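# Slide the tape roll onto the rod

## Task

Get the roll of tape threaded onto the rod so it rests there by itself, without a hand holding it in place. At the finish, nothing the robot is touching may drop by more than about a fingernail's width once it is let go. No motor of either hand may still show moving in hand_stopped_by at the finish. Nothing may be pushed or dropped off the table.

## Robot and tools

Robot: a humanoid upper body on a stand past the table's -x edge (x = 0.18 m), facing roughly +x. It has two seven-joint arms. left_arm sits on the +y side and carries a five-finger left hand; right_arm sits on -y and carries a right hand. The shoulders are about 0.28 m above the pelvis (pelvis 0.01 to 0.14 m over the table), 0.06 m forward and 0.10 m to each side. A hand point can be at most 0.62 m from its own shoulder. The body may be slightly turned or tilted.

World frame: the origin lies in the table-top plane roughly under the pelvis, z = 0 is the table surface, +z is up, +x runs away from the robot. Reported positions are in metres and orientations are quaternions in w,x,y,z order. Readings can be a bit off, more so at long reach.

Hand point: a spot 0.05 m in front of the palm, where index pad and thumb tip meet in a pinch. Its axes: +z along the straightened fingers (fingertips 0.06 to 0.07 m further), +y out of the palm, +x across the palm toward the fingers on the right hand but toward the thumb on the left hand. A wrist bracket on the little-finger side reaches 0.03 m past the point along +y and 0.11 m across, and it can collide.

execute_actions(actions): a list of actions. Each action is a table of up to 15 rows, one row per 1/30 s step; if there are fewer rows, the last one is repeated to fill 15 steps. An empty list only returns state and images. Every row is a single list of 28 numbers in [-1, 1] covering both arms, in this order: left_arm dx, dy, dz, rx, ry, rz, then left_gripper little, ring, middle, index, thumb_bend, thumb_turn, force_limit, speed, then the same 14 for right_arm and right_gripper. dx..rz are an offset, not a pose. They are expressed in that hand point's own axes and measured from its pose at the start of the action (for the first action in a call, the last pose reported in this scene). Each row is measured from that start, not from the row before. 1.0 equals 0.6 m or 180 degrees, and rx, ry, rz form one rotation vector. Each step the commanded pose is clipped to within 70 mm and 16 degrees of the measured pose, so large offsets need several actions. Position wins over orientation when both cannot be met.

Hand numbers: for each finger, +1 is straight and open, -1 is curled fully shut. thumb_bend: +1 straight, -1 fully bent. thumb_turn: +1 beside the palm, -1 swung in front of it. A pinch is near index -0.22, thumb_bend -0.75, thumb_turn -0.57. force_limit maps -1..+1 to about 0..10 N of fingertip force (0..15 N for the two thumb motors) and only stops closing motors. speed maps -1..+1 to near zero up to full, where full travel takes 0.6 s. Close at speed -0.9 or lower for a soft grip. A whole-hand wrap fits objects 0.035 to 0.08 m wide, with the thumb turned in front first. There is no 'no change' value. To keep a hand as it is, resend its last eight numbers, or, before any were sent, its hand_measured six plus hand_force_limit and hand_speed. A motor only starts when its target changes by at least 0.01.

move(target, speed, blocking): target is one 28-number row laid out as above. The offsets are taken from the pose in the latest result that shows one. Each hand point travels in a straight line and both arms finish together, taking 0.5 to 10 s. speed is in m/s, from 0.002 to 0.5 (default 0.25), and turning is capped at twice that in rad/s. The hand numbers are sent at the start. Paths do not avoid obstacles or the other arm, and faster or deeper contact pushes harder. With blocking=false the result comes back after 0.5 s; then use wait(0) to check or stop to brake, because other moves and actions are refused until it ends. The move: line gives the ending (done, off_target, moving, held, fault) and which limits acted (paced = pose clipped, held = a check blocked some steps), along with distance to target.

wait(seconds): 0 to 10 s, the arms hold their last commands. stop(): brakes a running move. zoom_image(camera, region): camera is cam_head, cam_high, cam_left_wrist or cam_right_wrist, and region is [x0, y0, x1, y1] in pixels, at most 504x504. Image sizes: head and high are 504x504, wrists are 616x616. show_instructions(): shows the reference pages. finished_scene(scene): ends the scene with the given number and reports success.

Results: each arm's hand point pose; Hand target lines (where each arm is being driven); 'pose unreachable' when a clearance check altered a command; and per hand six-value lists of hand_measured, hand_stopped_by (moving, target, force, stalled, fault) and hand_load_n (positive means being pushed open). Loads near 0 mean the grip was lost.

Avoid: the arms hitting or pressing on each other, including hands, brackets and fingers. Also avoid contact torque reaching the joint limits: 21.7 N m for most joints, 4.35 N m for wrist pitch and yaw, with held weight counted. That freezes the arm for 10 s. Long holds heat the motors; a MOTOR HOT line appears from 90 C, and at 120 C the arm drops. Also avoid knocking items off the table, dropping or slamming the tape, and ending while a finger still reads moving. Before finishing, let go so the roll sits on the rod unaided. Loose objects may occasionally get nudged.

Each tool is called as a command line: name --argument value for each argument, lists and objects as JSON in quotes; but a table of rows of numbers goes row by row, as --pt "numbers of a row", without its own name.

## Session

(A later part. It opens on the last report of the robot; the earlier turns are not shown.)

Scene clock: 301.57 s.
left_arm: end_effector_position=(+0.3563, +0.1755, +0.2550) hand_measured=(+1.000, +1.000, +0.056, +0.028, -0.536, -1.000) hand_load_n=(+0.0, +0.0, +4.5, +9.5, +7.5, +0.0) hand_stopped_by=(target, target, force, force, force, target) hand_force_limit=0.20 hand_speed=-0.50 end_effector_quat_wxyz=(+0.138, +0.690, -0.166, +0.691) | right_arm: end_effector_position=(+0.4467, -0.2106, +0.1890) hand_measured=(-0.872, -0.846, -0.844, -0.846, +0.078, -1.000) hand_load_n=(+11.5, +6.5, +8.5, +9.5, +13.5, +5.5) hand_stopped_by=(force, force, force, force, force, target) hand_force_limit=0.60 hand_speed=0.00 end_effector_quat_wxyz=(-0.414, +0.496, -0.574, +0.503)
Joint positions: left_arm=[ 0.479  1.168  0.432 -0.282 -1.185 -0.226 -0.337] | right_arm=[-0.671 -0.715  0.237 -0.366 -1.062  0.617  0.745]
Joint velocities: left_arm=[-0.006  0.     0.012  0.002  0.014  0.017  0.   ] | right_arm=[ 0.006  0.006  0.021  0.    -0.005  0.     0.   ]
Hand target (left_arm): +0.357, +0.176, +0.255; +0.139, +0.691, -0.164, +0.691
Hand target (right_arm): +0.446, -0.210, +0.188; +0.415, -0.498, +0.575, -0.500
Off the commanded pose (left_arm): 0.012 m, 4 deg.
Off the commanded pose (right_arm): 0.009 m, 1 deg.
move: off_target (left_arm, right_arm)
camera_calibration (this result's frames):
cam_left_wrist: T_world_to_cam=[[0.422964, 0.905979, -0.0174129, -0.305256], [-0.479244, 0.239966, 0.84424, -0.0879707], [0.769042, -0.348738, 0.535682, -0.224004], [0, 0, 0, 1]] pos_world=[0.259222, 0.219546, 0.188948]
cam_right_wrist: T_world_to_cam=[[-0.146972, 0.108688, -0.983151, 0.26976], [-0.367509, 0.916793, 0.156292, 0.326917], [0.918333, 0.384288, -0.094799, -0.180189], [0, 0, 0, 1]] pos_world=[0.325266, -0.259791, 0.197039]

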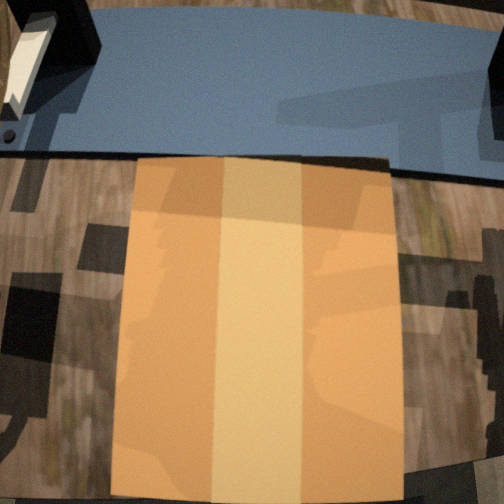

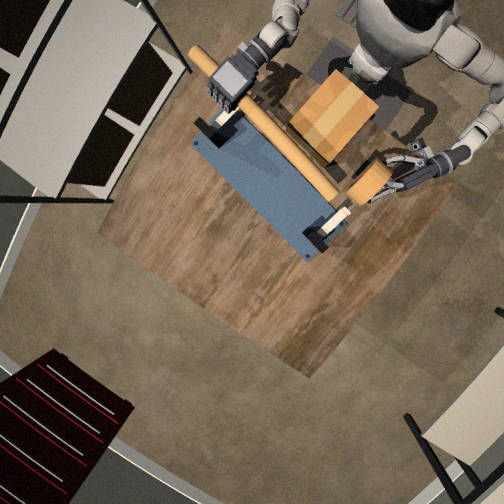

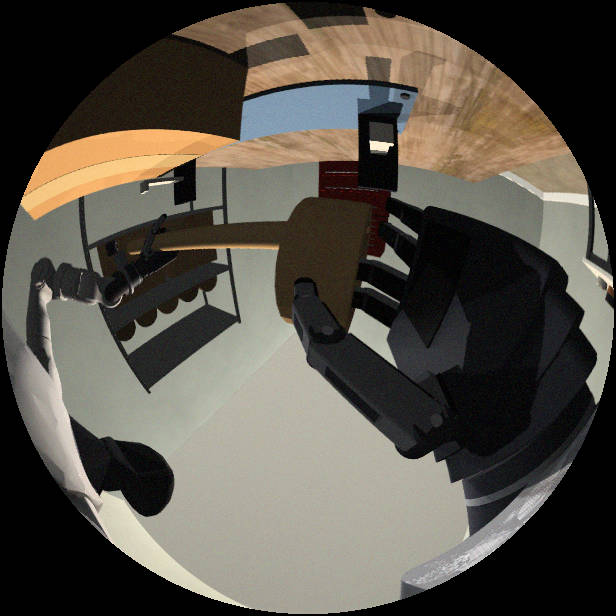

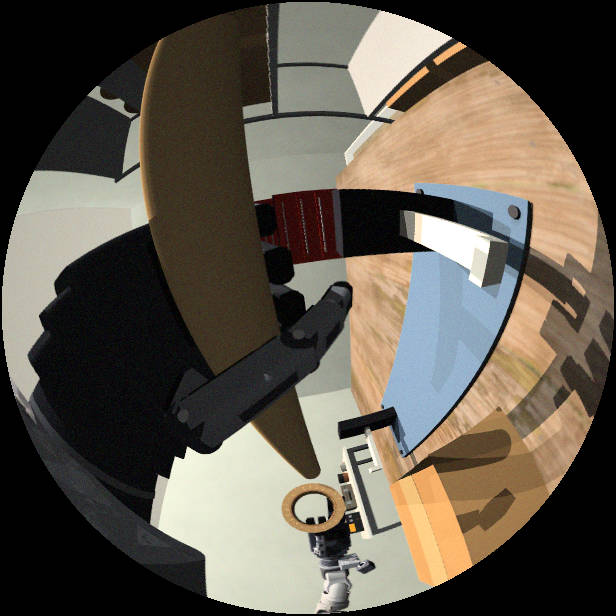

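move --target '[-0.0187,-0.042,0.101,-0.0215,0.0027,-0.0123,1,1,-0.6,-0.6,-0.9,-1,0.2,-0.5,0,-0.0099,-0.0015,0,-0.0082,-0.0013,-1,-1,-1,-1,-1,-1,0.6,0.0]' --speed 0.15

zoom_image --camera "cam_right_wrist" --region '[250, 410, 390, 550]'

zoom_image --camera "cam_high" --region '[290, 140, 450, 270]'

Scene clock: 350.17 s.
left_arm: end_effector_position=(+0.4219, +0.1687, +0.2429) hand_measured=(+1.000, +1.000, +0.056, +0.028, -0.536, -1.000) hand_load_n=(+0.0, +0.0, +4.5, +9.5, +7.5, +0.0) hand_stopped_by=(target, target, force, force, force, target) hand_force_limit=0.20 hand_speed=-0.50 end_effector_quat_wxyz=(+0.181, +0.685, -0.172, +0.684) | right_arm: end_effector_position=(+0.4465, -0.2114, +0.1941) hand_measured=(-0.872, -0.846, -0.844, -0.846, +0.078, -1.000) hand_load_n=(+11.5, +6.5, +8.5, +9.5, +13.5, +5.5) hand_stopped_by=(force, force, force, force, force, target) hand_force_limit=0.60 hand_speed=0.00 end_effector_quat_wxyz=(-0.419, +0.503, -0.568, +0.499)
Joint positions: left_arm=[-0.163  1.172  0.028  0.137 -1.168 -0.129 -0.486] | right_arm=[-0.674 -0.738  0.21  -0.366 -1.023  0.581  0.747]
Joint velocities: left_arm=[-0.006  0.002  0.006  0.002  0.003 -0.013 -0.003] | right_arm=[ 0.     0.012 -0.005 -0.009 -0.003  0.     0.   ]
Hand target (left_arm): +0.422, +0.168, +0.242; +0.181, +0.684, -0.174, +0.685
Hand target (right_arm): +0.446, -0.211, +0.195; +0.421, -0.504, +0.568, -0.497
Off the commanded pose (left_arm): 0.005 m, 1 deg.
Off the commanded pose (right_arm): 0.001 m, 0 deg.
move: off_target (left_arm)
camera_calibration (this result's frames):
cam_left_wrist: T_world_to_cam=[[0.486161, 0.87126, -0.0674798, -0.335729], [-0.446819, 0.314199, 0.837634, -0.0693211], [0.750999, -0.377074, 0.542047, -0.259499], [0, 0, 0, 1]] pos_world=[0.327128, 0.216438, 0.176071]
cam_right_wrist: T_world_to_cam=[[-0.149558, 0.103046, -0.983369, 0.27482], [-0.387483, 0.908894, 0.154173, 0.334367], [0.909664, 0.404097, -0.0960034, -0.170937], [0, 0, 0, 1]] pos_world=[0.326158, -0.263148, 0.202289]

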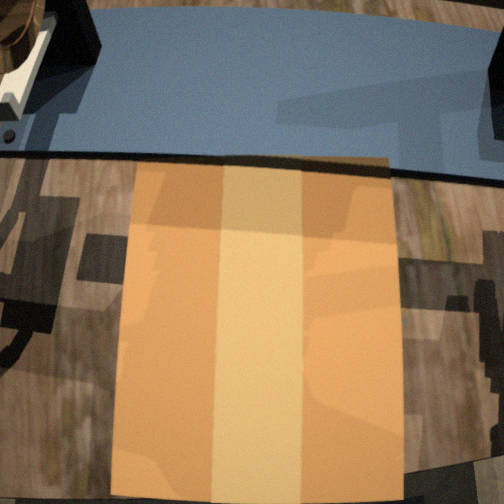

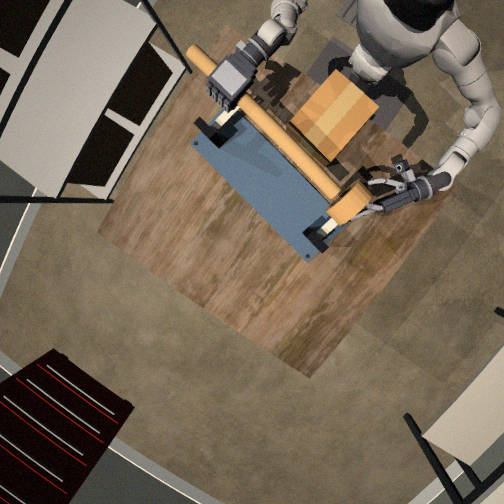

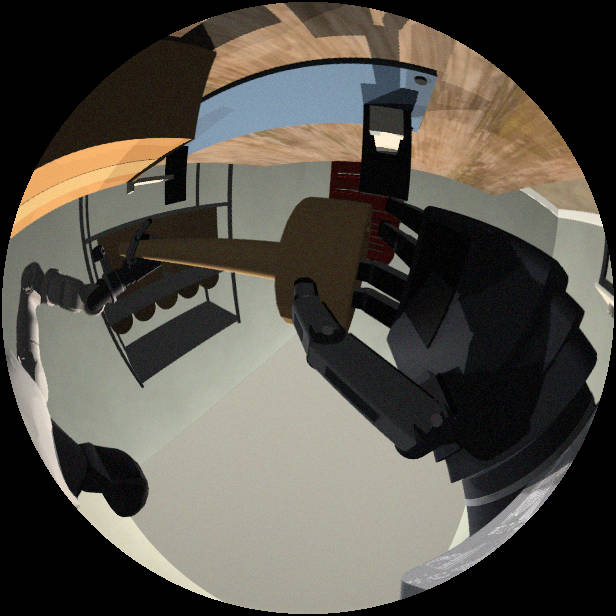

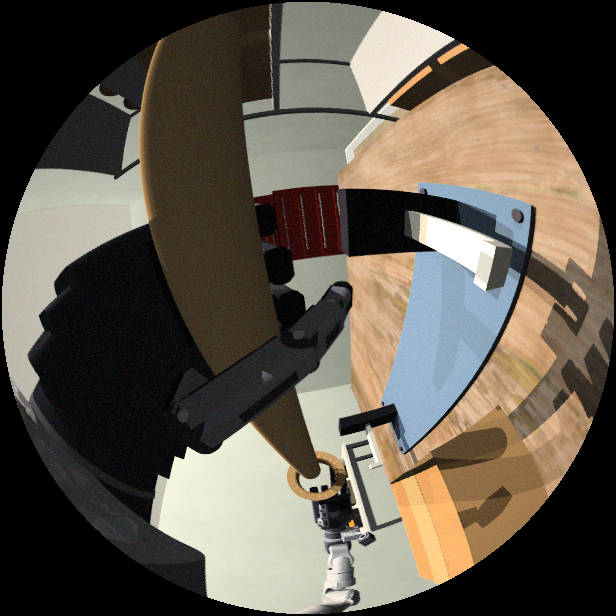

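Region (250, 410, 390, 550) of cam_right_wrist's 616x616 image, scaled by 3.600, with more detail than that image has.

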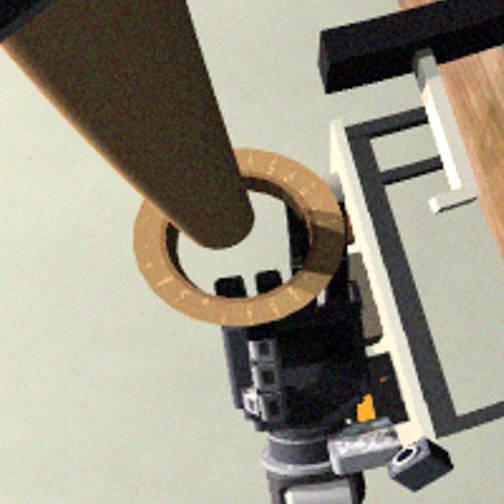

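Region (290, 140, 450, 270) of cam_high's 504x504 image, scaled by 3.150, with more detail than that image has; it fills the top 410 rows of this view, and the rest is white.

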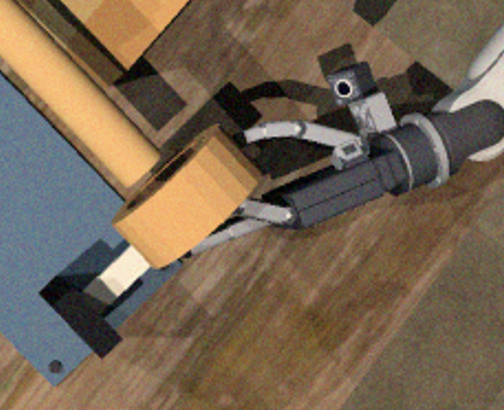

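move --target '[0.005,0.0708,0.030,0,0,0,1,1,-0.6,-0.6,-0.9,-1,0.2,-0.5,-0.16,-0.002,0.0069,0,0,0,-1,-1,-1,-1,-1,-1,0.6,0.0]' --speed 0.09

zoom_image --camera "cam_right_wrist" --region '[220, 380, 400, 560]'

zoom_image --camera "cam_high" --region '[190, 50, 430, 270]'

Scene clock: 365.13 s.
left_arm: end_effector_position=(+0.4156, +0.1238, +0.2454) hand_measured=(+1.000, +1.000, +0.056, +0.028, -0.536, -1.000) hand_load_n=(+0.0, +0.0, +4.5, +9.5, +7.5, +0.0) hand_stopped_by=(target, target, force, force, force, target) hand_force_limit=0.20 hand_speed=-0.50 end_effector_quat_wxyz=(+0.183, +0.687, -0.170, +0.683) | right_arm: end_effector_position=(+0.4678, -0.1198, +0.1936) hand_measured=(-0.872, -0.846, -0.844, -0.846, +0.078, -1.000) hand_load_n=(+11.5, +6.5, +8.5, +9.5, +13.5, +5.5) hand_stopped_by=(force, force, force, force, force, target) hand_force_limit=0.60 hand_speed=0.00 end_effector_quat_wxyz=(-0.417, +0.504, -0.565, +0.502)
Joint positions: left_arm=[-0.141  1.172 -0.032 -0.113 -1.147 -0.1   -0.238] | right_arm=[-0.942 -0.434  0.561 -0.232 -1.408  0.838  0.93 ]
Joint velocities: left_arm=[-0.002 -0.002 -0.005  0.003 -0.008  0.     0.001] | right_arm=[-0.003  0.     0.011 -0.002 -0.014  0.     0.002]
Hand target (left_arm): +0.416, +0.123, +0.245; +0.182, +0.687, -0.171, +0.682
Hand target (right_arm): +0.468, -0.121, +0.194; +0.415, -0.503, +0.566, -0.504
Off the commanded pose (left_arm): 0.002 m, 0 deg.
Off the commanded pose (right_arm): 0.005 m, 1 deg.
move: off_target (right_arm)
camera_calibration (this result's frames):
cam_left_wrist: T_world_to_cam=[[0.485519, 0.870958, -0.0755184, -0.291104], [-0.441653, 0.318913, 0.838593, -0.0631106], [0.754463, -0.3738, 0.539499, -0.274285], [0, 0, 0, 1]] pos_world=[0.320401, 0.171138, 0.178917]
cam_right_wrist: T_world_to_cam=[[-0.147839, 0.0930544, -0.984624, 0.266321], [-0.386411, 0.910998, 0.144115, 0.261242], [0.910401, 0.401775, -0.0987239, -0.22749], [0, 0, 0, 1]] pos_world=[0.347427, -0.171373, 0.202118]

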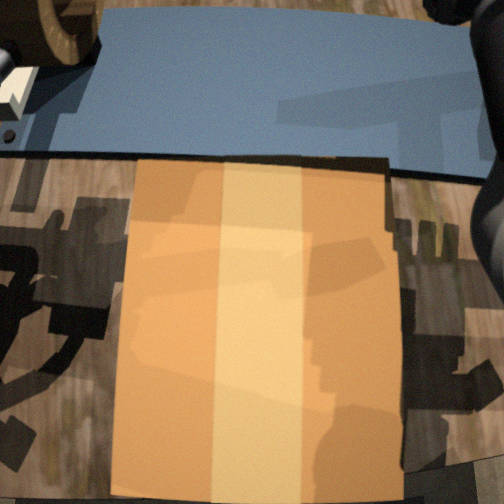

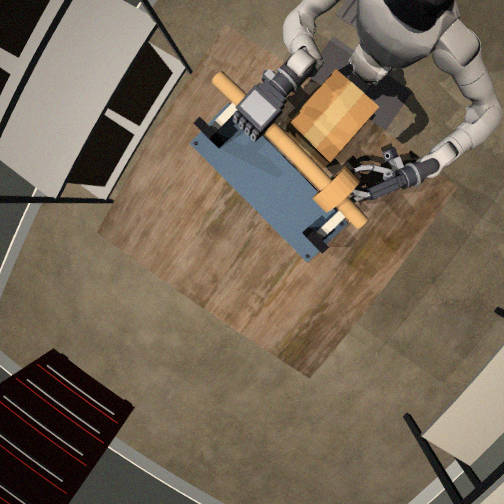

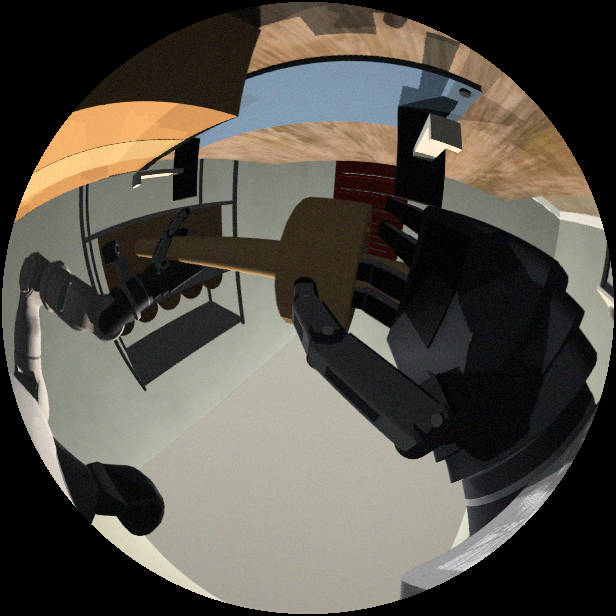

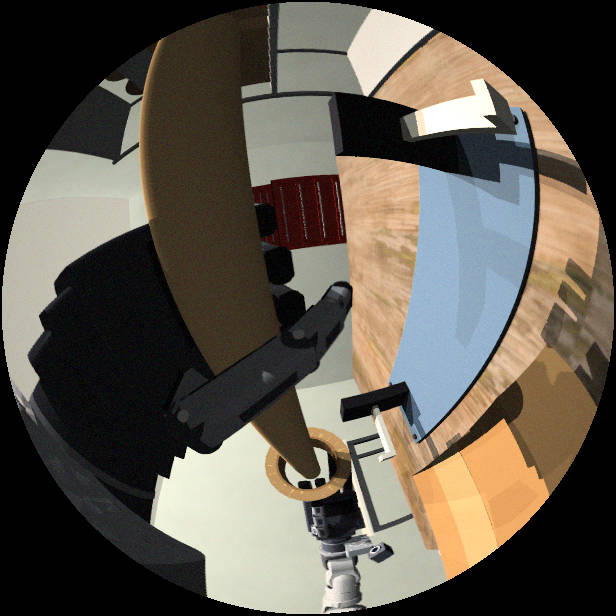

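Region (220, 380, 400, 560) of cam_right_wrist's 616x616 image, scaled by 2.800, with more detail than that image has.

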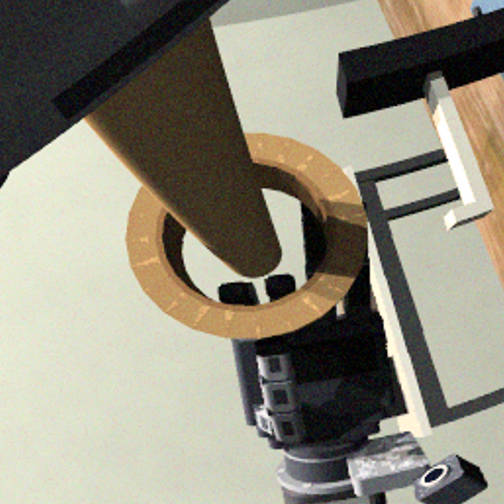

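Region (190, 50, 430, 270) of cam_high's 504x504 image, scaled by 2.100, with more detail than that image has; it fills the top 462 rows of this view, and the rest is white.

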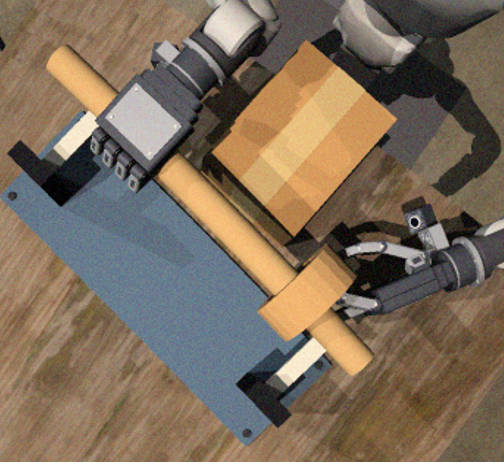

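execute_actions --actions '[[ [-0.0022,-0.0002,0.0006,0,0,0,1,1,-0.6,-0.6,-0.9,-1,0.2,-0.5,0,0,0,0,0,0,-1,-1,-1,-1,-1,-1,0.6,0.0], [-0.0056,-0.0005,0.0016,0,0,0,1,1,-0.6,-0.6,-0.9,-1,0.2,-0.5,0,0,0,0,0,0,-1,-1,-1,-1,-1,-1,0.6,0.0], [-0.0100,-0.0009,0.0028,0,0,0,1,1,-0.6,-0.6,-0.9,-1,0.2,-0.5,0,0,0,0,0,0,-1,-1,-1,-1,-1,-1,0.6,0.0], [-0.0145,-0.0014,0.0043,0,0,0,1,1,-0.6,-0.6,-0.9,-1,0.2,-0.5,0,0,0,0,0,0,-1,-1,-1,-1,-1,-1,0.6,0.0], [-0.0185,-0.0019,0.0057,0,0,0,1,1,-0.6,-0.6,-0.9,-1,0.2,-0.5,0,0,0,0,0,0,-1,-1,-1,-1,-1,-1,0.6,0.0], [-0.0220,-0.0023,0.0069,0,0,0,1,1,-0.6,-0.6,-0.9,-1,0.2,-0.5,0,0,0,0,0,0,-1,-1,-1,-1,-1,-1,0.6,0.0], [-0.0248,-0.0025,0.0076,0,0,0,1,1,-0.6,-0.6,-0.9,-1,0.2,-0.5,0,0,0,0,0,0,-1,-1,-1,-1,-1,-1,0.6,0.0], [-0.0268,-0.0026,0.0079,0,0,0,1,1,-0.6,-0.6,-0.9,-1,0.2,-0.5,0,0,0,0,0,0,-1,-1,-1,-1,-1,-1,0.6,0.0], [-0.0280,-0.0026,0.0079,0,0,0,1,1,-0.6,-0.6,-0.9,-1,0.2,-0.5,0,0,0,0,0,0,-1,-1,-1,-1,-1,-1,0.6,0.0], [-0.0280,-0.0026,0.0079,0,0,0,1,1,-0.6,-0.6,-0.9,-1,0.2,-0.5,0,0,0,0,0,0,-1,-1,-1,-1,-1,-1,0.6,0.0], [-0.0280,-0.0026,0.0079,0,0,0,1,1,0.13,0.10,0.3,-1,0.2,0.3,0,0,0,0,0,0,-1,-1,-1,-1,-1,-1,0.6,0.0] ]]'

wait --seconds 0.3

zoom_image --camera "cam_right_wrist" --region '[220, 380, 400, 560]'

Scene clock: 398.47 s.
left_arm: end_effector_position=(+0.4205, +0.1236, +0.2308) hand_measured=(+1.000, +1.000, +0.130, +0.100, -0.454, -1.000) hand_load_n=(+0.0, +0.0, +0.0, +0.5, +0.0, +0.0) hand_stopped_by=(target, target, moving, moving, moving, target) hand_force_limit=0.20 hand_speed=0.30 end_effector_quat_wxyz=(+0.184, +0.685, -0.167, +0.685) | right_arm: end_effector_position=(+0.4670, -0.1201, +0.1898) hand_measured=(-0.872, -0.846, -0.844, -0.846, +0.078, -1.000) hand_load_n=(+11.0, +6.5, +8.5, +10.0, +13.5, +6.0) hand_stopped_by=(force, force, force, force, force, target) hand_force_limit=0.60 hand_speed=0.00 end_effector_quat_wxyz=(-0.412, +0.509, -0.566, +0.501)
Joint positions: left_arm=[-0.189  1.108 -0.089 -0.037 -1.093 -0.136 -0.265] | right_arm=[-0.937 -0.435  0.563 -0.229 -1.408  0.833  0.933]
Joint velocities: left_arm=[ 0.     0.009  0.006 -0.002 -0.012  0.     0.   ] | right_arm=[ 0.017  0.003  0.025  0.014 -0.005 -0.037  0.027]
Hand target (left_arm): +0.420, +0.123, +0.228; +0.183, +0.687, -0.169, +0.683
Hand target (right_arm): +0.468, -0.120, +0.194; +0.417, -0.504, +0.565, -0.502
Off the commanded pose (left_arm): 0.002 m, 0 deg.
Off the commanded pose (right_arm): 0.004 m, 1 deg.
camera_calibration (this result's frames):
cam_left_wrist: T_world_to_cam=[[0.482852, 0.872153, -0.0787563, -0.2927], [-0.445794, 0.322219, 0.83513, -0.0464273], [0.753738, -0.368135, 0.544385, -0.271739], [0, 0, 0, 1]] pos_world=[0.325454, 0.170202, 0.163652]
cam_right_wrist: T_world_to_cam=[[-0.159065, 0.0864698, -0.983474, 0.266727], [-0.386389, 0.911244, 0.142613, 0.26198], [0.908516, 0.402688, -0.111536, -0.22364], [0, 0, 0, 1]] pos_world=[0.346834, -0.171734, 0.200013]

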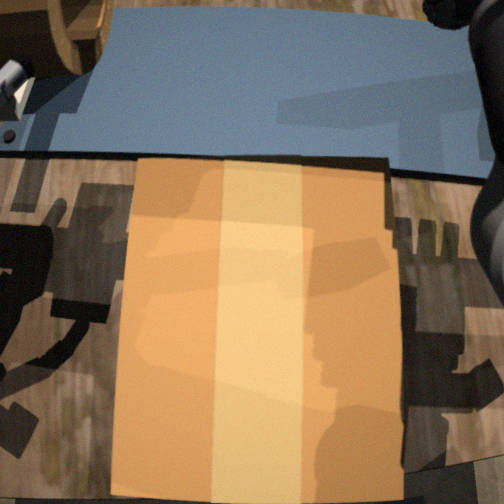

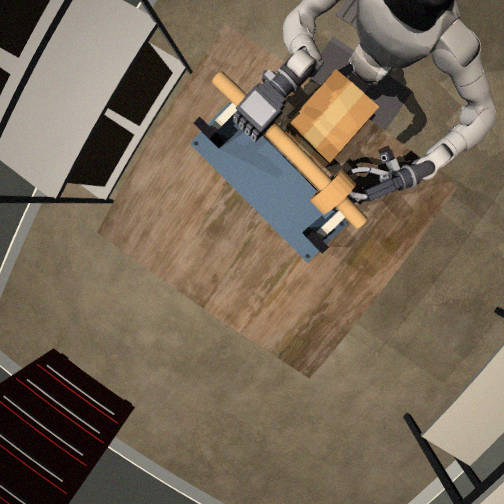

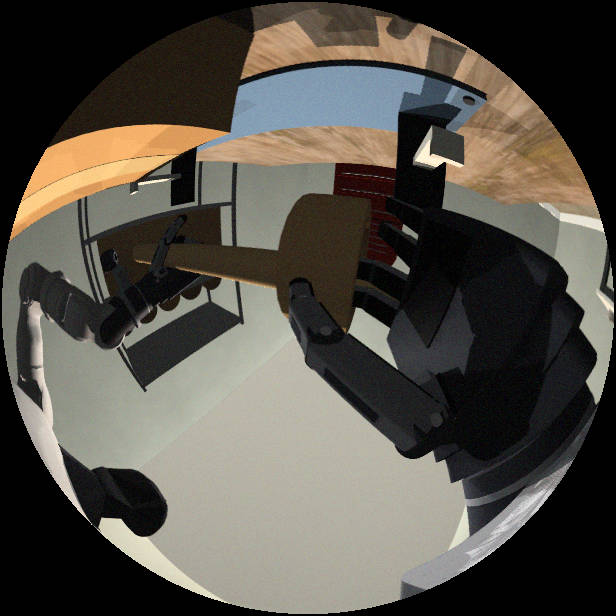

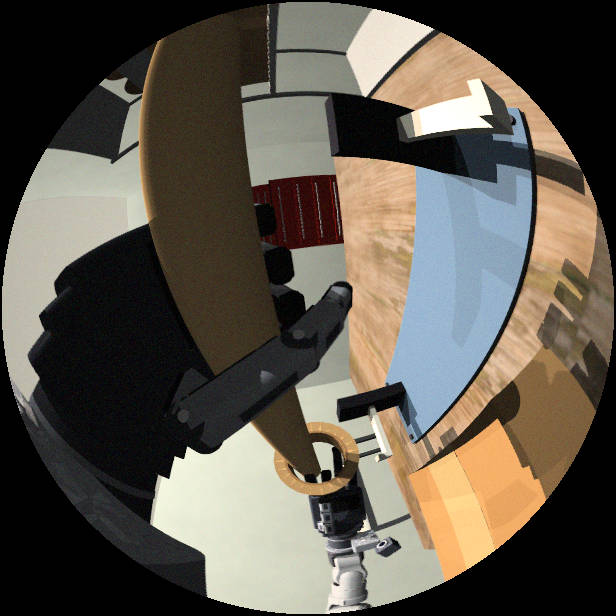

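Scene clock: 398.77 s.
left_arm: end_effector_position=(+0.4206, +0.1236, +0.2291) hand_measured=(+1.000, +1.000, +0.130, +0.100, -0.044, -1.000) hand_load_n=(+0.0, +0.0, +0.0, +0.0, +0.0, +0.0) hand_stopped_by=(target, target, target, target, moving, target) hand_force_limit=0.20 hand_speed=0.30 end_effector_quat_wxyz=(+0.183, +0.687, -0.167, +0.683) | right_arm: end_effector_position=(+0.4662, -0.1199, +0.1867) hand_measured=(-0.872, -0.846, -0.844, -0.846, +0.078, -1.000) hand_load_n=(+11.0, +6.5, +8.5, +10.0, +13.5, +6.0) hand_stopped_by=(force, force, force, force, force, target) hand_force_limit=0.60 hand_speed=0.00 end_effector_quat_wxyz=(-0.409, +0.513, -0.566, +0.499)
Joint positions: left_arm=[-0.19   1.108 -0.092 -0.034 -1.092 -0.136 -0.265] | right_arm=[-0.933 -0.435  0.566 -0.227 -1.408  0.829  0.936]
Joint velocities: left_arm=[-0.002 -0.02   0.     0.005  0.     0.     0.   ] | right_arm=[ 0.    -0.005  0.003  0.005  0.     0.     0.   ]
Hand target (left_arm): +0.420, +0.123, +0.228; +0.183, +0.687, -0.169, +0.683
Hand target (right_arm): +0.468, -0.120, +0.194; +0.417, -0.504, +0.565, -0.502
Off the commanded pose (left_arm): 0.001 m, 0 deg.
Off the commanded pose (right_arm): 0.007 m, 1 deg.
wait: 0.30 s; no rest
camera_calibration (this result's frames):
cam_left_wrist: T_world_to_cam=[[0.482429, 0.872359, -0.0790679, -0.292639], [-0.442362, 0.32055, 0.837594, -0.0467897], [0.756028, -0.369102, 0.540542, -0.270871], [0, 0, 0, 1]] pos_world=[0.325265, 0.170306, 0.162469]
cam_right_wrist: T_world_to_cam=[[-0.168256, 0.0822288, -0.982308, 0.267091], [-0.386735, 0.911113, 0.142512, 0.262162], [0.906711, 0.403872, -0.1215, -0.220457], [0, 0, 0, 1]] pos_world=[0.346218, -0.171785, 0.198219]

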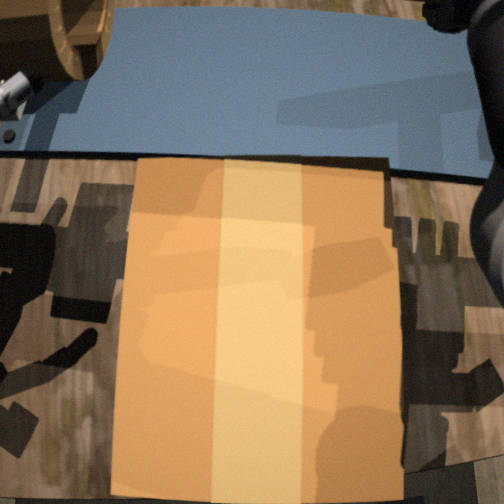

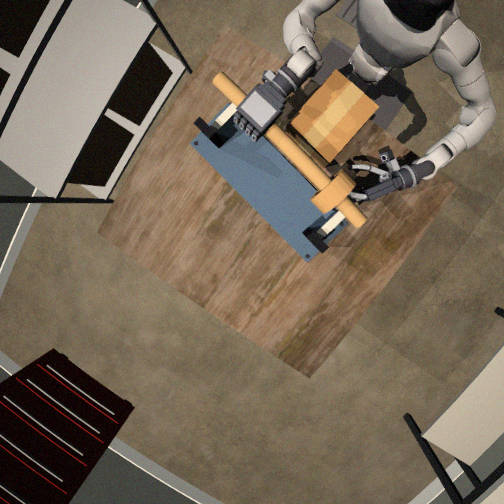

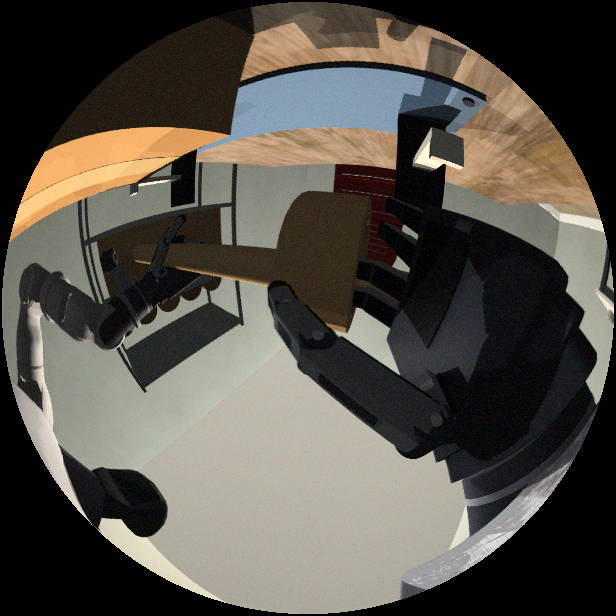

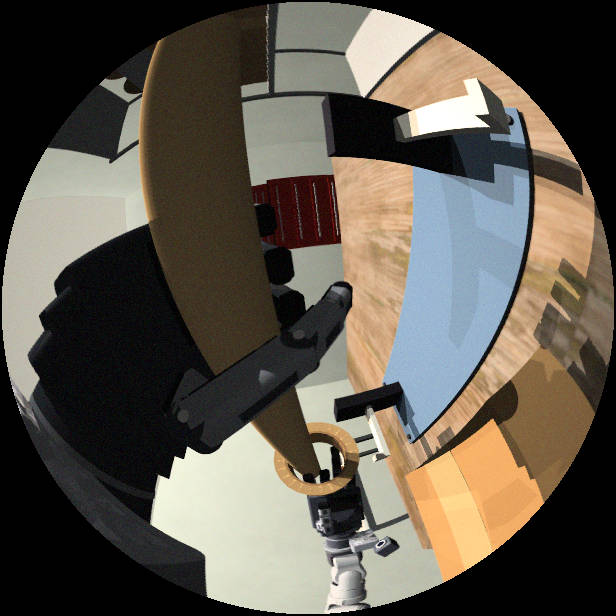

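Region (220, 380, 400, 560) of cam_right_wrist's 616x616 image, scaled by 2.800, with more detail than that image has.

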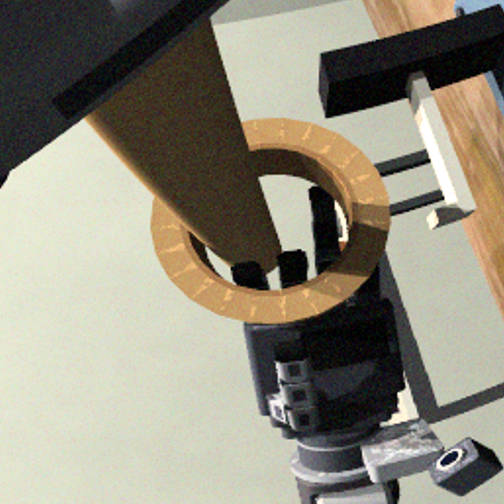

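execute_actions --actions '[]'

Scene clock: 408.80 s.
left_arm: end_effector_position=(+0.4206, +0.1236, +0.2291) hand_measured=(+1.000, +1.000, +0.130, +0.100, +0.300, -1.000) hand_load_n=(+0.0, +0.0, +0.0, +0.0, +0.0, +0.0) hand_stopped_by=(target, target, target, target, target, target) hand_force_limit=0.20 hand_speed=0.30 end_effector_quat_wxyz=(+0.183, +0.687, -0.167, +0.683) | right_arm: end_effector_position=(+0.4662, -0.1199, +0.1867) hand_measured=(-0.872, -0.846, -0.844, -0.846, +0.078, -1.000) hand_load_n=(+11.0, +6.5, +8.5, +10.0, +13.5, +6.0) hand_stopped_by=(force, force, force, force, force, target) hand_force_limit=0.60 hand_speed=0.00 end_effector_quat_wxyz=(-0.409, +0.513, -0.566, +0.499)
Joint positions: left_arm=[-0.19   1.108 -0.092 -0.034 -1.092 -0.136 -0.265] | right_arm=[-0.933 -0.435  0.566 -0.227 -1.408  0.829  0.936]
Joint velocities: left_arm=[-0.005  0.003  0.005  0.006  0.     0.     0.   ] | right_arm=[-0.009 -0.005 -0.005  0.006  0.     0.     0.   ]
Hand target (left_arm): +0.420, +0.123, +0.228; +0.183, +0.687, -0.169, +0.683
Hand target (right_arm): +0.468, -0.120, +0.194; +0.417, -0.504, +0.565, -0.502
Off the commanded pose (left_arm): 0.001 m, 0 deg.
Off the commanded pose (right_arm): 0.007 m, 1 deg.
camera_calibration (this result's frames):
cam_left_wrist: T_world_to_cam=[[0.482428, 0.87236, -0.0790677, -0.292639], [-0.442363, 0.32055, 0.837594, -0.0467895], [0.756028, -0.369102, 0.540542, -0.270871], [0, 0, 0, 1]] pos_world=[0.325265, 0.170306, 0.162469]
cam_right_wrist: T_world_to_cam=[[-0.168256, 0.0822288, -0.982308, 0.267091], [-0.386735, 0.911113, 0.142512, 0.262162], [0.906711, 0.403871, -0.1215, -0.220457], [0, 0, 0, 1]] pos_world=[0.346218, -0.171785, 0.198219]

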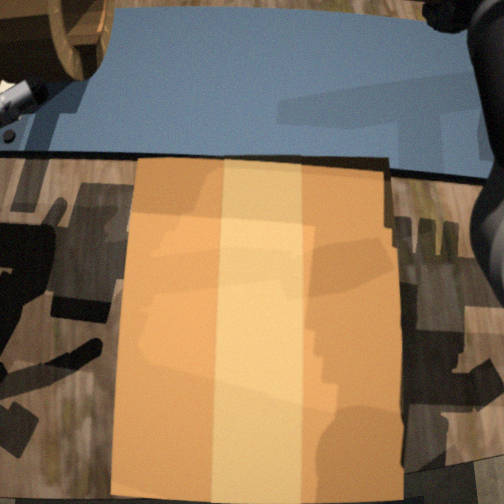

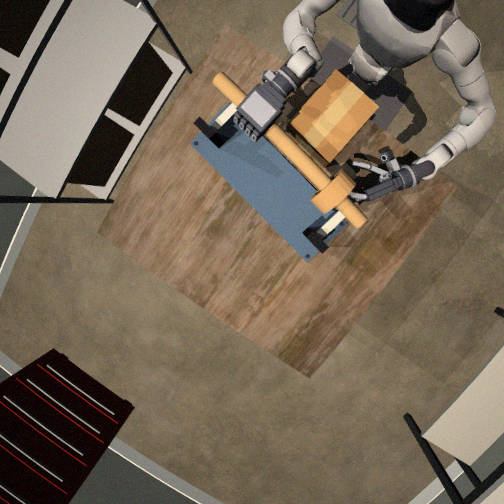

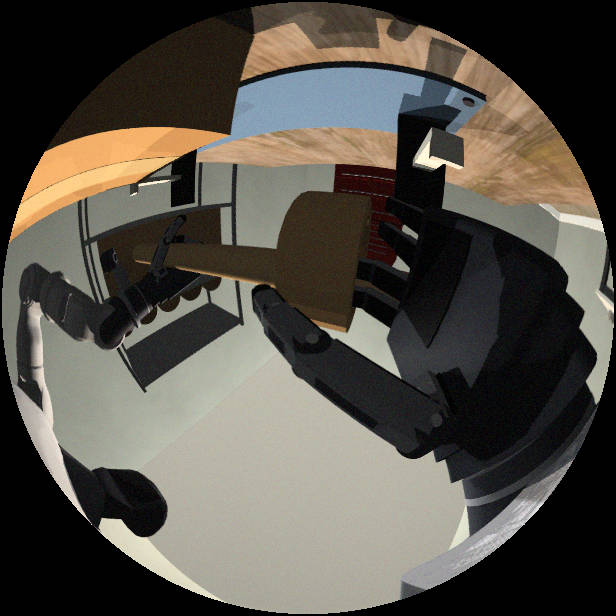

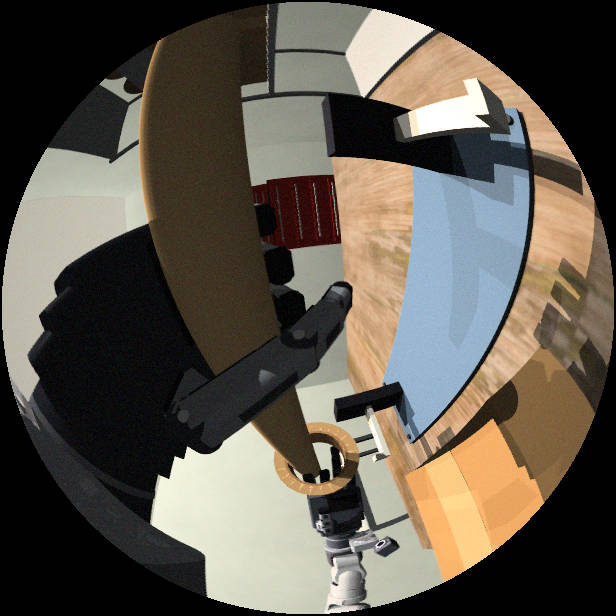

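zoom_image --camera "cam_high" --region '[180, 50, 440, 280]'

zoom_image --camera "cam_right_wrist" --region '[240, 370, 440, 570]'

Region (180, 50, 440, 280) of cam_high's 504x504 image, scaled by 1.938, with more detail than that image has; it fills the top 446 rows of this view, and the rest is white.

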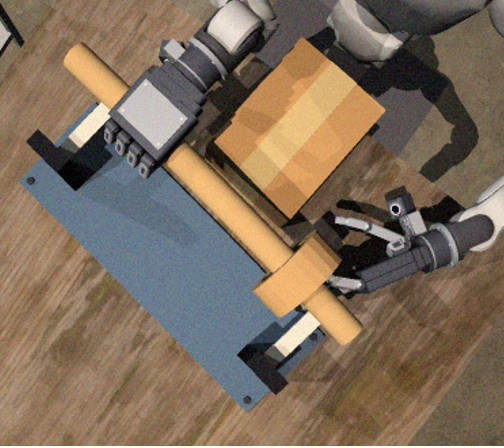

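Region (240, 370, 440, 570) of cam_right_wrist's 616x616 image, scaled by 2.520, with more detail than that image has.

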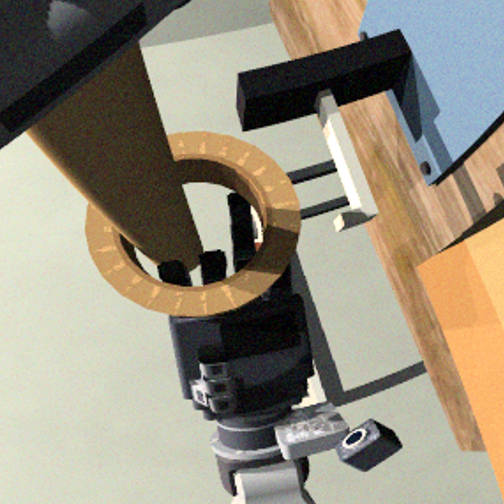

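execute_actions --actions '[[[-0.0001,-0.001,-0.0003,0,0,0,1,1,0.13,0.10,0.3,-1,0.2,0.3,0,-0.0125,0.0012,0.0063,0.0007,0.0047,-1,-1,-1,-1,-1,-1,0.6,0.0],[-0.0003,-0.0039,-0.0012,0,0,0,1,1,0.13,0.10,0.3,-1,0.2,0.3,0,-0.0125,0.0012,0.0063,0.0007,0.0047,-1,-1,-1,-1,-1,-1,0.6,0.0],[-0.0008,-0.0086,-0.0028,0,0,0,1,1,0.13,0.10,0.3,-1,0.2,0.3,0,-0.0125,0.0012,0.0063,0.0007,0.0047,-1,-1,-1,-1,-1,-1,0.6,0.0],[-0.0013,-0.0149,-0.0048,0,0,0,1,1,0.13,0.10,0.3,-1,0.2,0.3,0,-0.0125,0.0012,0.0063,0.0007,0.0047,-1,-1,-1,-1,-1,-1,0.6,0.0],[-0.002,-0.0225,-0.0073,0,0,0,1,1,0.13,0.10,0.3,-1,0.2,0.3,0,-0.0125,0.0012,0.0063,0.0007,0.0047,-1,-1,-1,-1,-1,-1,0.6,0.0],[-0.0028,-0.0311,-0.01,0,0,0,1,1,0.13,0.10,0.3,-1,0.2,0.3,0,-0.0125,0.0012,0.0063,0.0007,0.0047,-1,-1,-1,-1,-1,-1,0.6,0.0],[-0.0036,-0.0403,-0.013,0,0,0,1,1,0.13,0.10,0.3,-1,0.2,0.3,0,-0.0125,0.0012,0.0063,0.0007,0.0047,-1,-1,-1,-1,-1,-1,0.6,0.0],[-0.0044,-0.0497,-0.016,0,0,0,1,1,0.13,0.10,0.3,-1,0.2,0.3,0,-0.0125,0.0012,0.0063,0.0007,0.0047,-1,-1,-1,-1,-1,-1,0.6,0.0],[-0.0052,-0.059,-0.019,0,0,0,1,1,0.13,0.10,0.3,-1,0.2,0.3,0,-0.0125,0.0012,0.0063,0.0007,0.0047,-1,-1,-1,-1,-1,-1,0.6,0.0],[-0.006,-0.0675,-0.0218,0,0,0,1,1,0.13,0.10,0.3,-1,0.2,0.3,0,-0.0125,0.0012,0.0063,0.0007,0.0047,-1,-1,-1,-1,-1,-1,0.6,0.0],[-0.0067,-0.0752,-0.0242,0,0,0,1,1,0.13,0.10,0.3,-1,0.2,0.3,0,-0.0125,0.0012,0.0063,0.0007,0.0047,-1,-1,-1,-1,-1,-1,0.6,0.0],[-0.0072,-0.0815,-0.0262,0,0,0,1,1,0.13,0.10,0.3,-1,0.2,0.3,0,-0.0125,0.0012,0.0063,0.0007,0.0047,-1,-1,-1,-1,-1,-1,0.6,0.0],[-0.0077,-0.0861,-0.0278,0,0,0,1,1,0.13,0.10,0.3,-1,0.2,0.3,0,-0.0125,0.0012,0.0063,0.0007,0.0047,-1,-1,-1,-1,-1,-1,0.6,0.0],[-0.0079,-0.089,-0.0287,0,0,0,1,1,0.13,0.10,0.3,-1,0.2,0.3,0,-0.0125,0.0012,0.0063,0.0007,0.0047,-1,-1,-1,-1,-1,-1,0.6,0.0],[-0.008,-0.09,-0.029,0,0,0,1,1,0.13,0.10,0.3,-1,0.2,0.3,0,-0.0125,0.0012,0.0063,0.0007,0.0047,-1,-1,-1,-1,-1,-1,0.6,0.0]]]'

wait --seconds 0.6

Scene clock: 461.50 s.
left_arm: end_effector_position=(+0.4320, +0.1746, +0.2228) hand_measured=(+1.000, +1.000, +0.130, +0.100, +0.300, -1.000) hand_load_n=(+0.0, +0.0, +0.0, +0.0, +0.0, +0.0) hand_stopped_by=(target, target, target, target, target, target) hand_force_limit=0.20 hand_speed=0.30 end_effector_quat_wxyz=(+0.176, +0.690, -0.166, +0.682) | right_arm: end_effector_position=(+0.4661, -0.1198, +0.1856) hand_measured=(-0.872, -0.846, -0.844, -0.846, +0.078, -1.000) hand_load_n=(+11.0, +6.5, +8.5, +10.0, +13.5, +6.0) hand_stopped_by=(force, force, force, force, force, target) hand_force_limit=0.60 hand_speed=0.00 end_effector_quat_wxyz=(-0.408, +0.515, -0.565, +0.499)
Joint positions: left_arm=[-0.25   1.111 -0.048  0.271 -1.119 -0.17  -0.53 ] | right_arm=[-0.932 -0.435  0.566 -0.225 -1.408  0.824  0.936]
Joint velocities: left_arm=[-0.304  0.     0.006  0.781 -0.006 -0.061 -0.635] | right_arm=[ 0.009  0.003  0.008 -0.002  0.008  0.     0.   ]
Hand target (left_arm): +0.433, +0.178, +0.225; +0.180, +0.685, -0.167, +0.686
Hand target (right_arm): +0.468, -0.120, +0.194; +0.417, -0.504, +0.565, -0.503
Off the commanded pose (left_arm): 0.005 m, 1 deg.
Off the commanded pose (right_arm): 0.009 m, 2 deg.
camera_calibration (this result's frames):
cam_left_wrist: T_world_to_cam=[[0.471278, 0.879059, -0.071777, -0.341132], [-0.443167, 0.306377, 0.842458, -0.0511251], [0.762562, -0.365223, 0.533959, -0.259232], [0, 0, 0, 1]] pos_world=[0.335792, 0.220862, 0.157005]
cam_right_wrist: T_world_to_cam=[[-0.171664, 0.0781859, -0.982048, 0.266979], [-0.388078, 0.910876, 0.140356, 0.263208], [0.905498, 0.405206, -0.126022, -0.218977], [0, 0, 0, 1]] pos_world=[0.34626, -0.171893, 0.197648]

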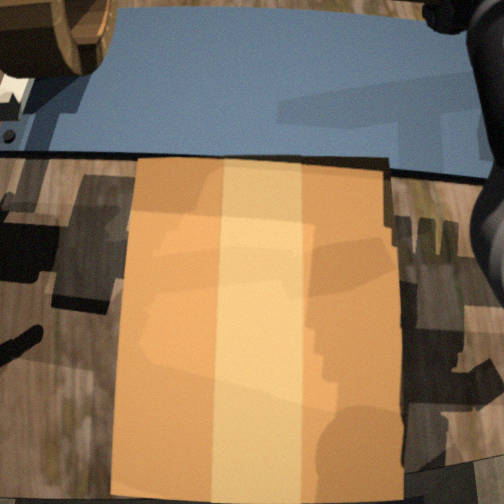

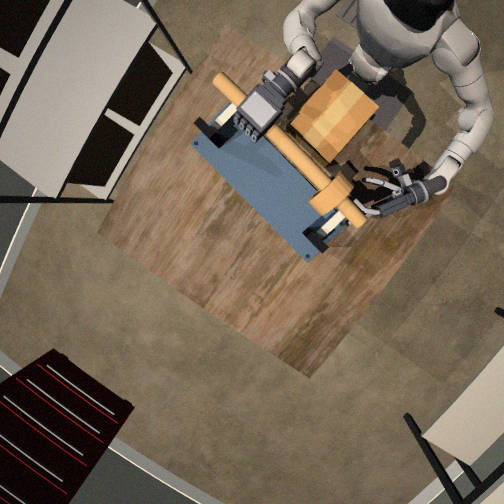

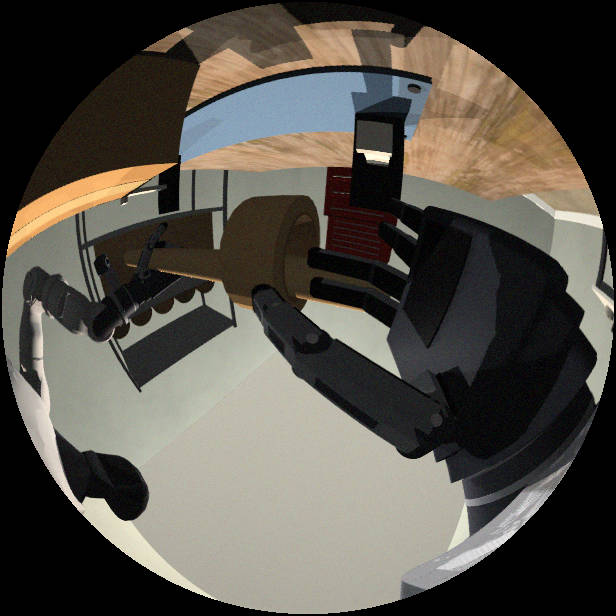

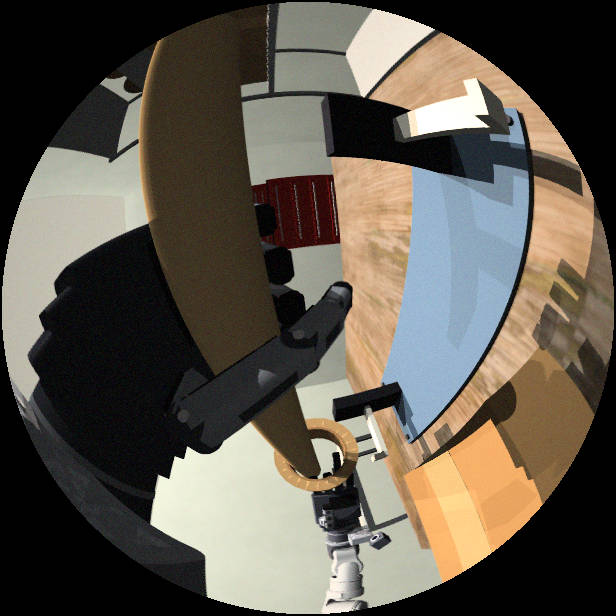

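Scene clock: 462.10 s.
left_arm: end_effector_position=(+0.4328, +0.1782, +0.2239) hand_measured=(+1.000, +1.000, +0.130, +0.100, +0.300, -1.000) hand_load_n=(+0.0, +0.0, +0.0, +0.0, +0.0, +0.0) hand_stopped_by=(target, target, target, target, target, target) hand_force_limit=0.20 hand_speed=0.30 end_effector_quat_wxyz=(+0.179, +0.687, -0.168, +0.684) | right_arm: end_effector_position=(+0.4661, -0.1199, +0.1855) hand_measured=(-0.872, -0.846, -0.844, -0.846, +0.078, -1.000) hand_load_n=(+11.0, +6.5, +8.5, +10.0, +13.5, +6.0) hand_stopped_by=(force, force, force, force, force, target) hand_force_limit=0.60 hand_speed=0.00 end_effector_quat_wxyz=(-0.408, +0.515, -0.565, +0.499)
Joint positions: left_arm=[-0.271  1.107 -0.048  0.311 -1.119 -0.175 -0.569] | right_arm=[-0.932 -0.435  0.566 -0.225 -1.408  0.824  0.936]
Joint velocities: left_arm=[ 0.005  0.008 -0.015  0.     0.002  0.     0.   ] | right_arm=[ 0.005 -0.011  0.008 -0.003  0.015  0.     0.   ]
Hand target (left_arm): +0.433, +0.178, +0.225; +0.180, +0.685, -0.167, +0.686
Hand target (right_arm): +0.468, -0.120, +0.194; +0.417, -0.504, +0.565, -0.503
Off the commanded pose (left_arm): 0.002 m, 1 deg.
Off the commanded pose (right_arm): 0.009 m, 2 deg.
wait: 0.60 s; at rest by 0.23 s
camera_calibration (this result's frames):
cam_left_wrist: T_world_to_cam=[[0.478304, 0.875335, -0.0708, -0.347179], [-0.445634, 0.311391, 0.839313, -0.0518682], [0.756727, -0.369896, 0.539019, -0.256909], [0, 0, 0, 1]] pos_world=[0.337353, 0.225019, 0.157432]
cam_right_wrist: T_world_to_cam=[[-0.17191, 0.0781702, -0.982006, 0.266984], [-0.387909, 0.910938, 0.14042, 0.26318], [0.905524, 0.405069, -0.126277, -0.21894], [0, 0, 0, 1]] pos_world=[0.346242, -0.171925, 0.197577]

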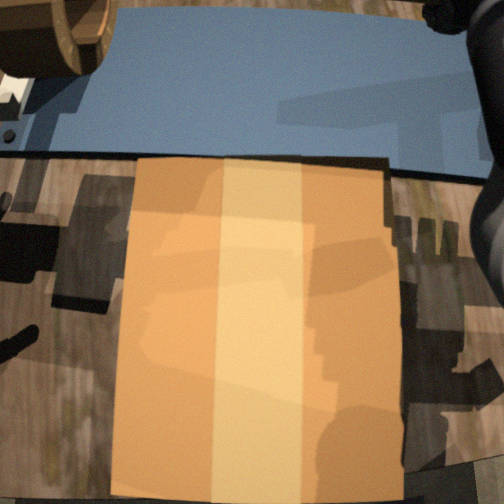

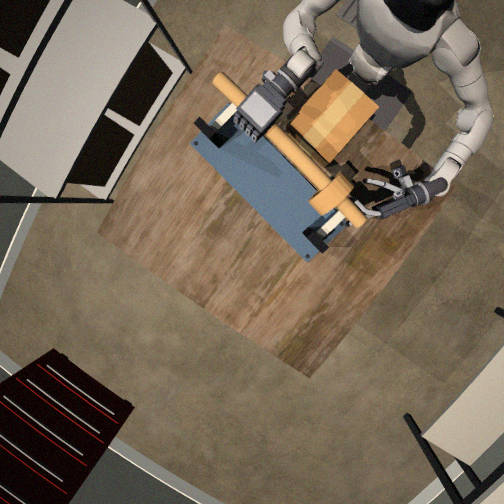

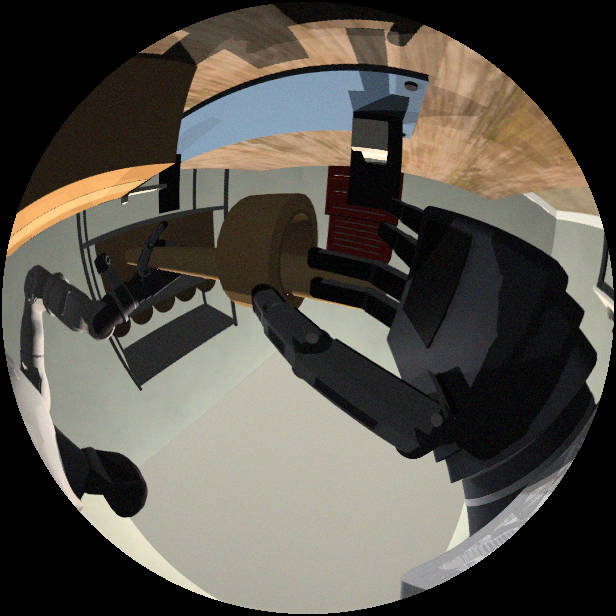

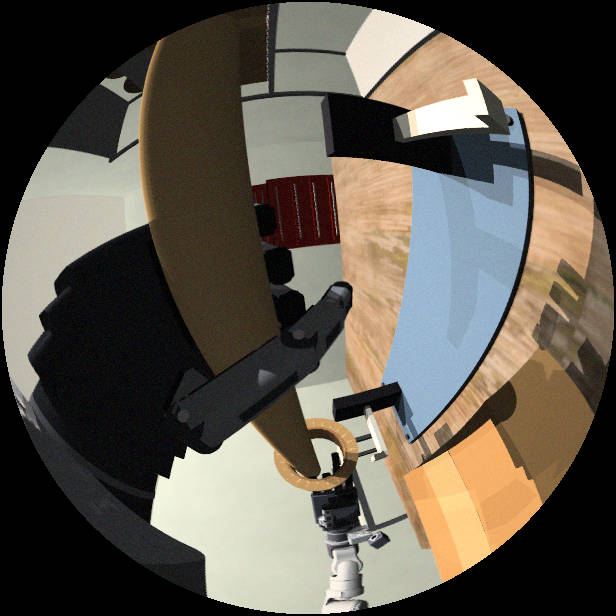

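zoom_image --camera "cam_high" --region '[280, 140, 440, 280]'

Region (280, 140, 440, 280) of cam_high's 504x504 image, scaled by 3.150, with more detail than that image has; it fills the top 441 rows of this view, and the rest is white.

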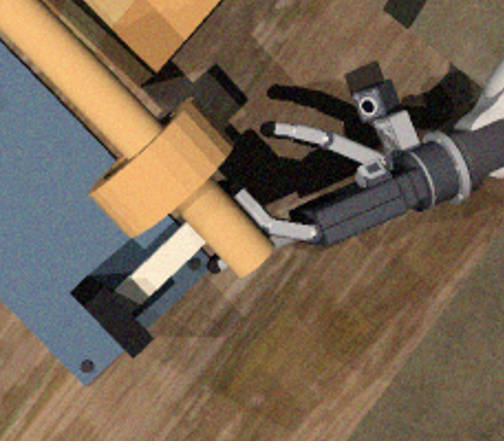

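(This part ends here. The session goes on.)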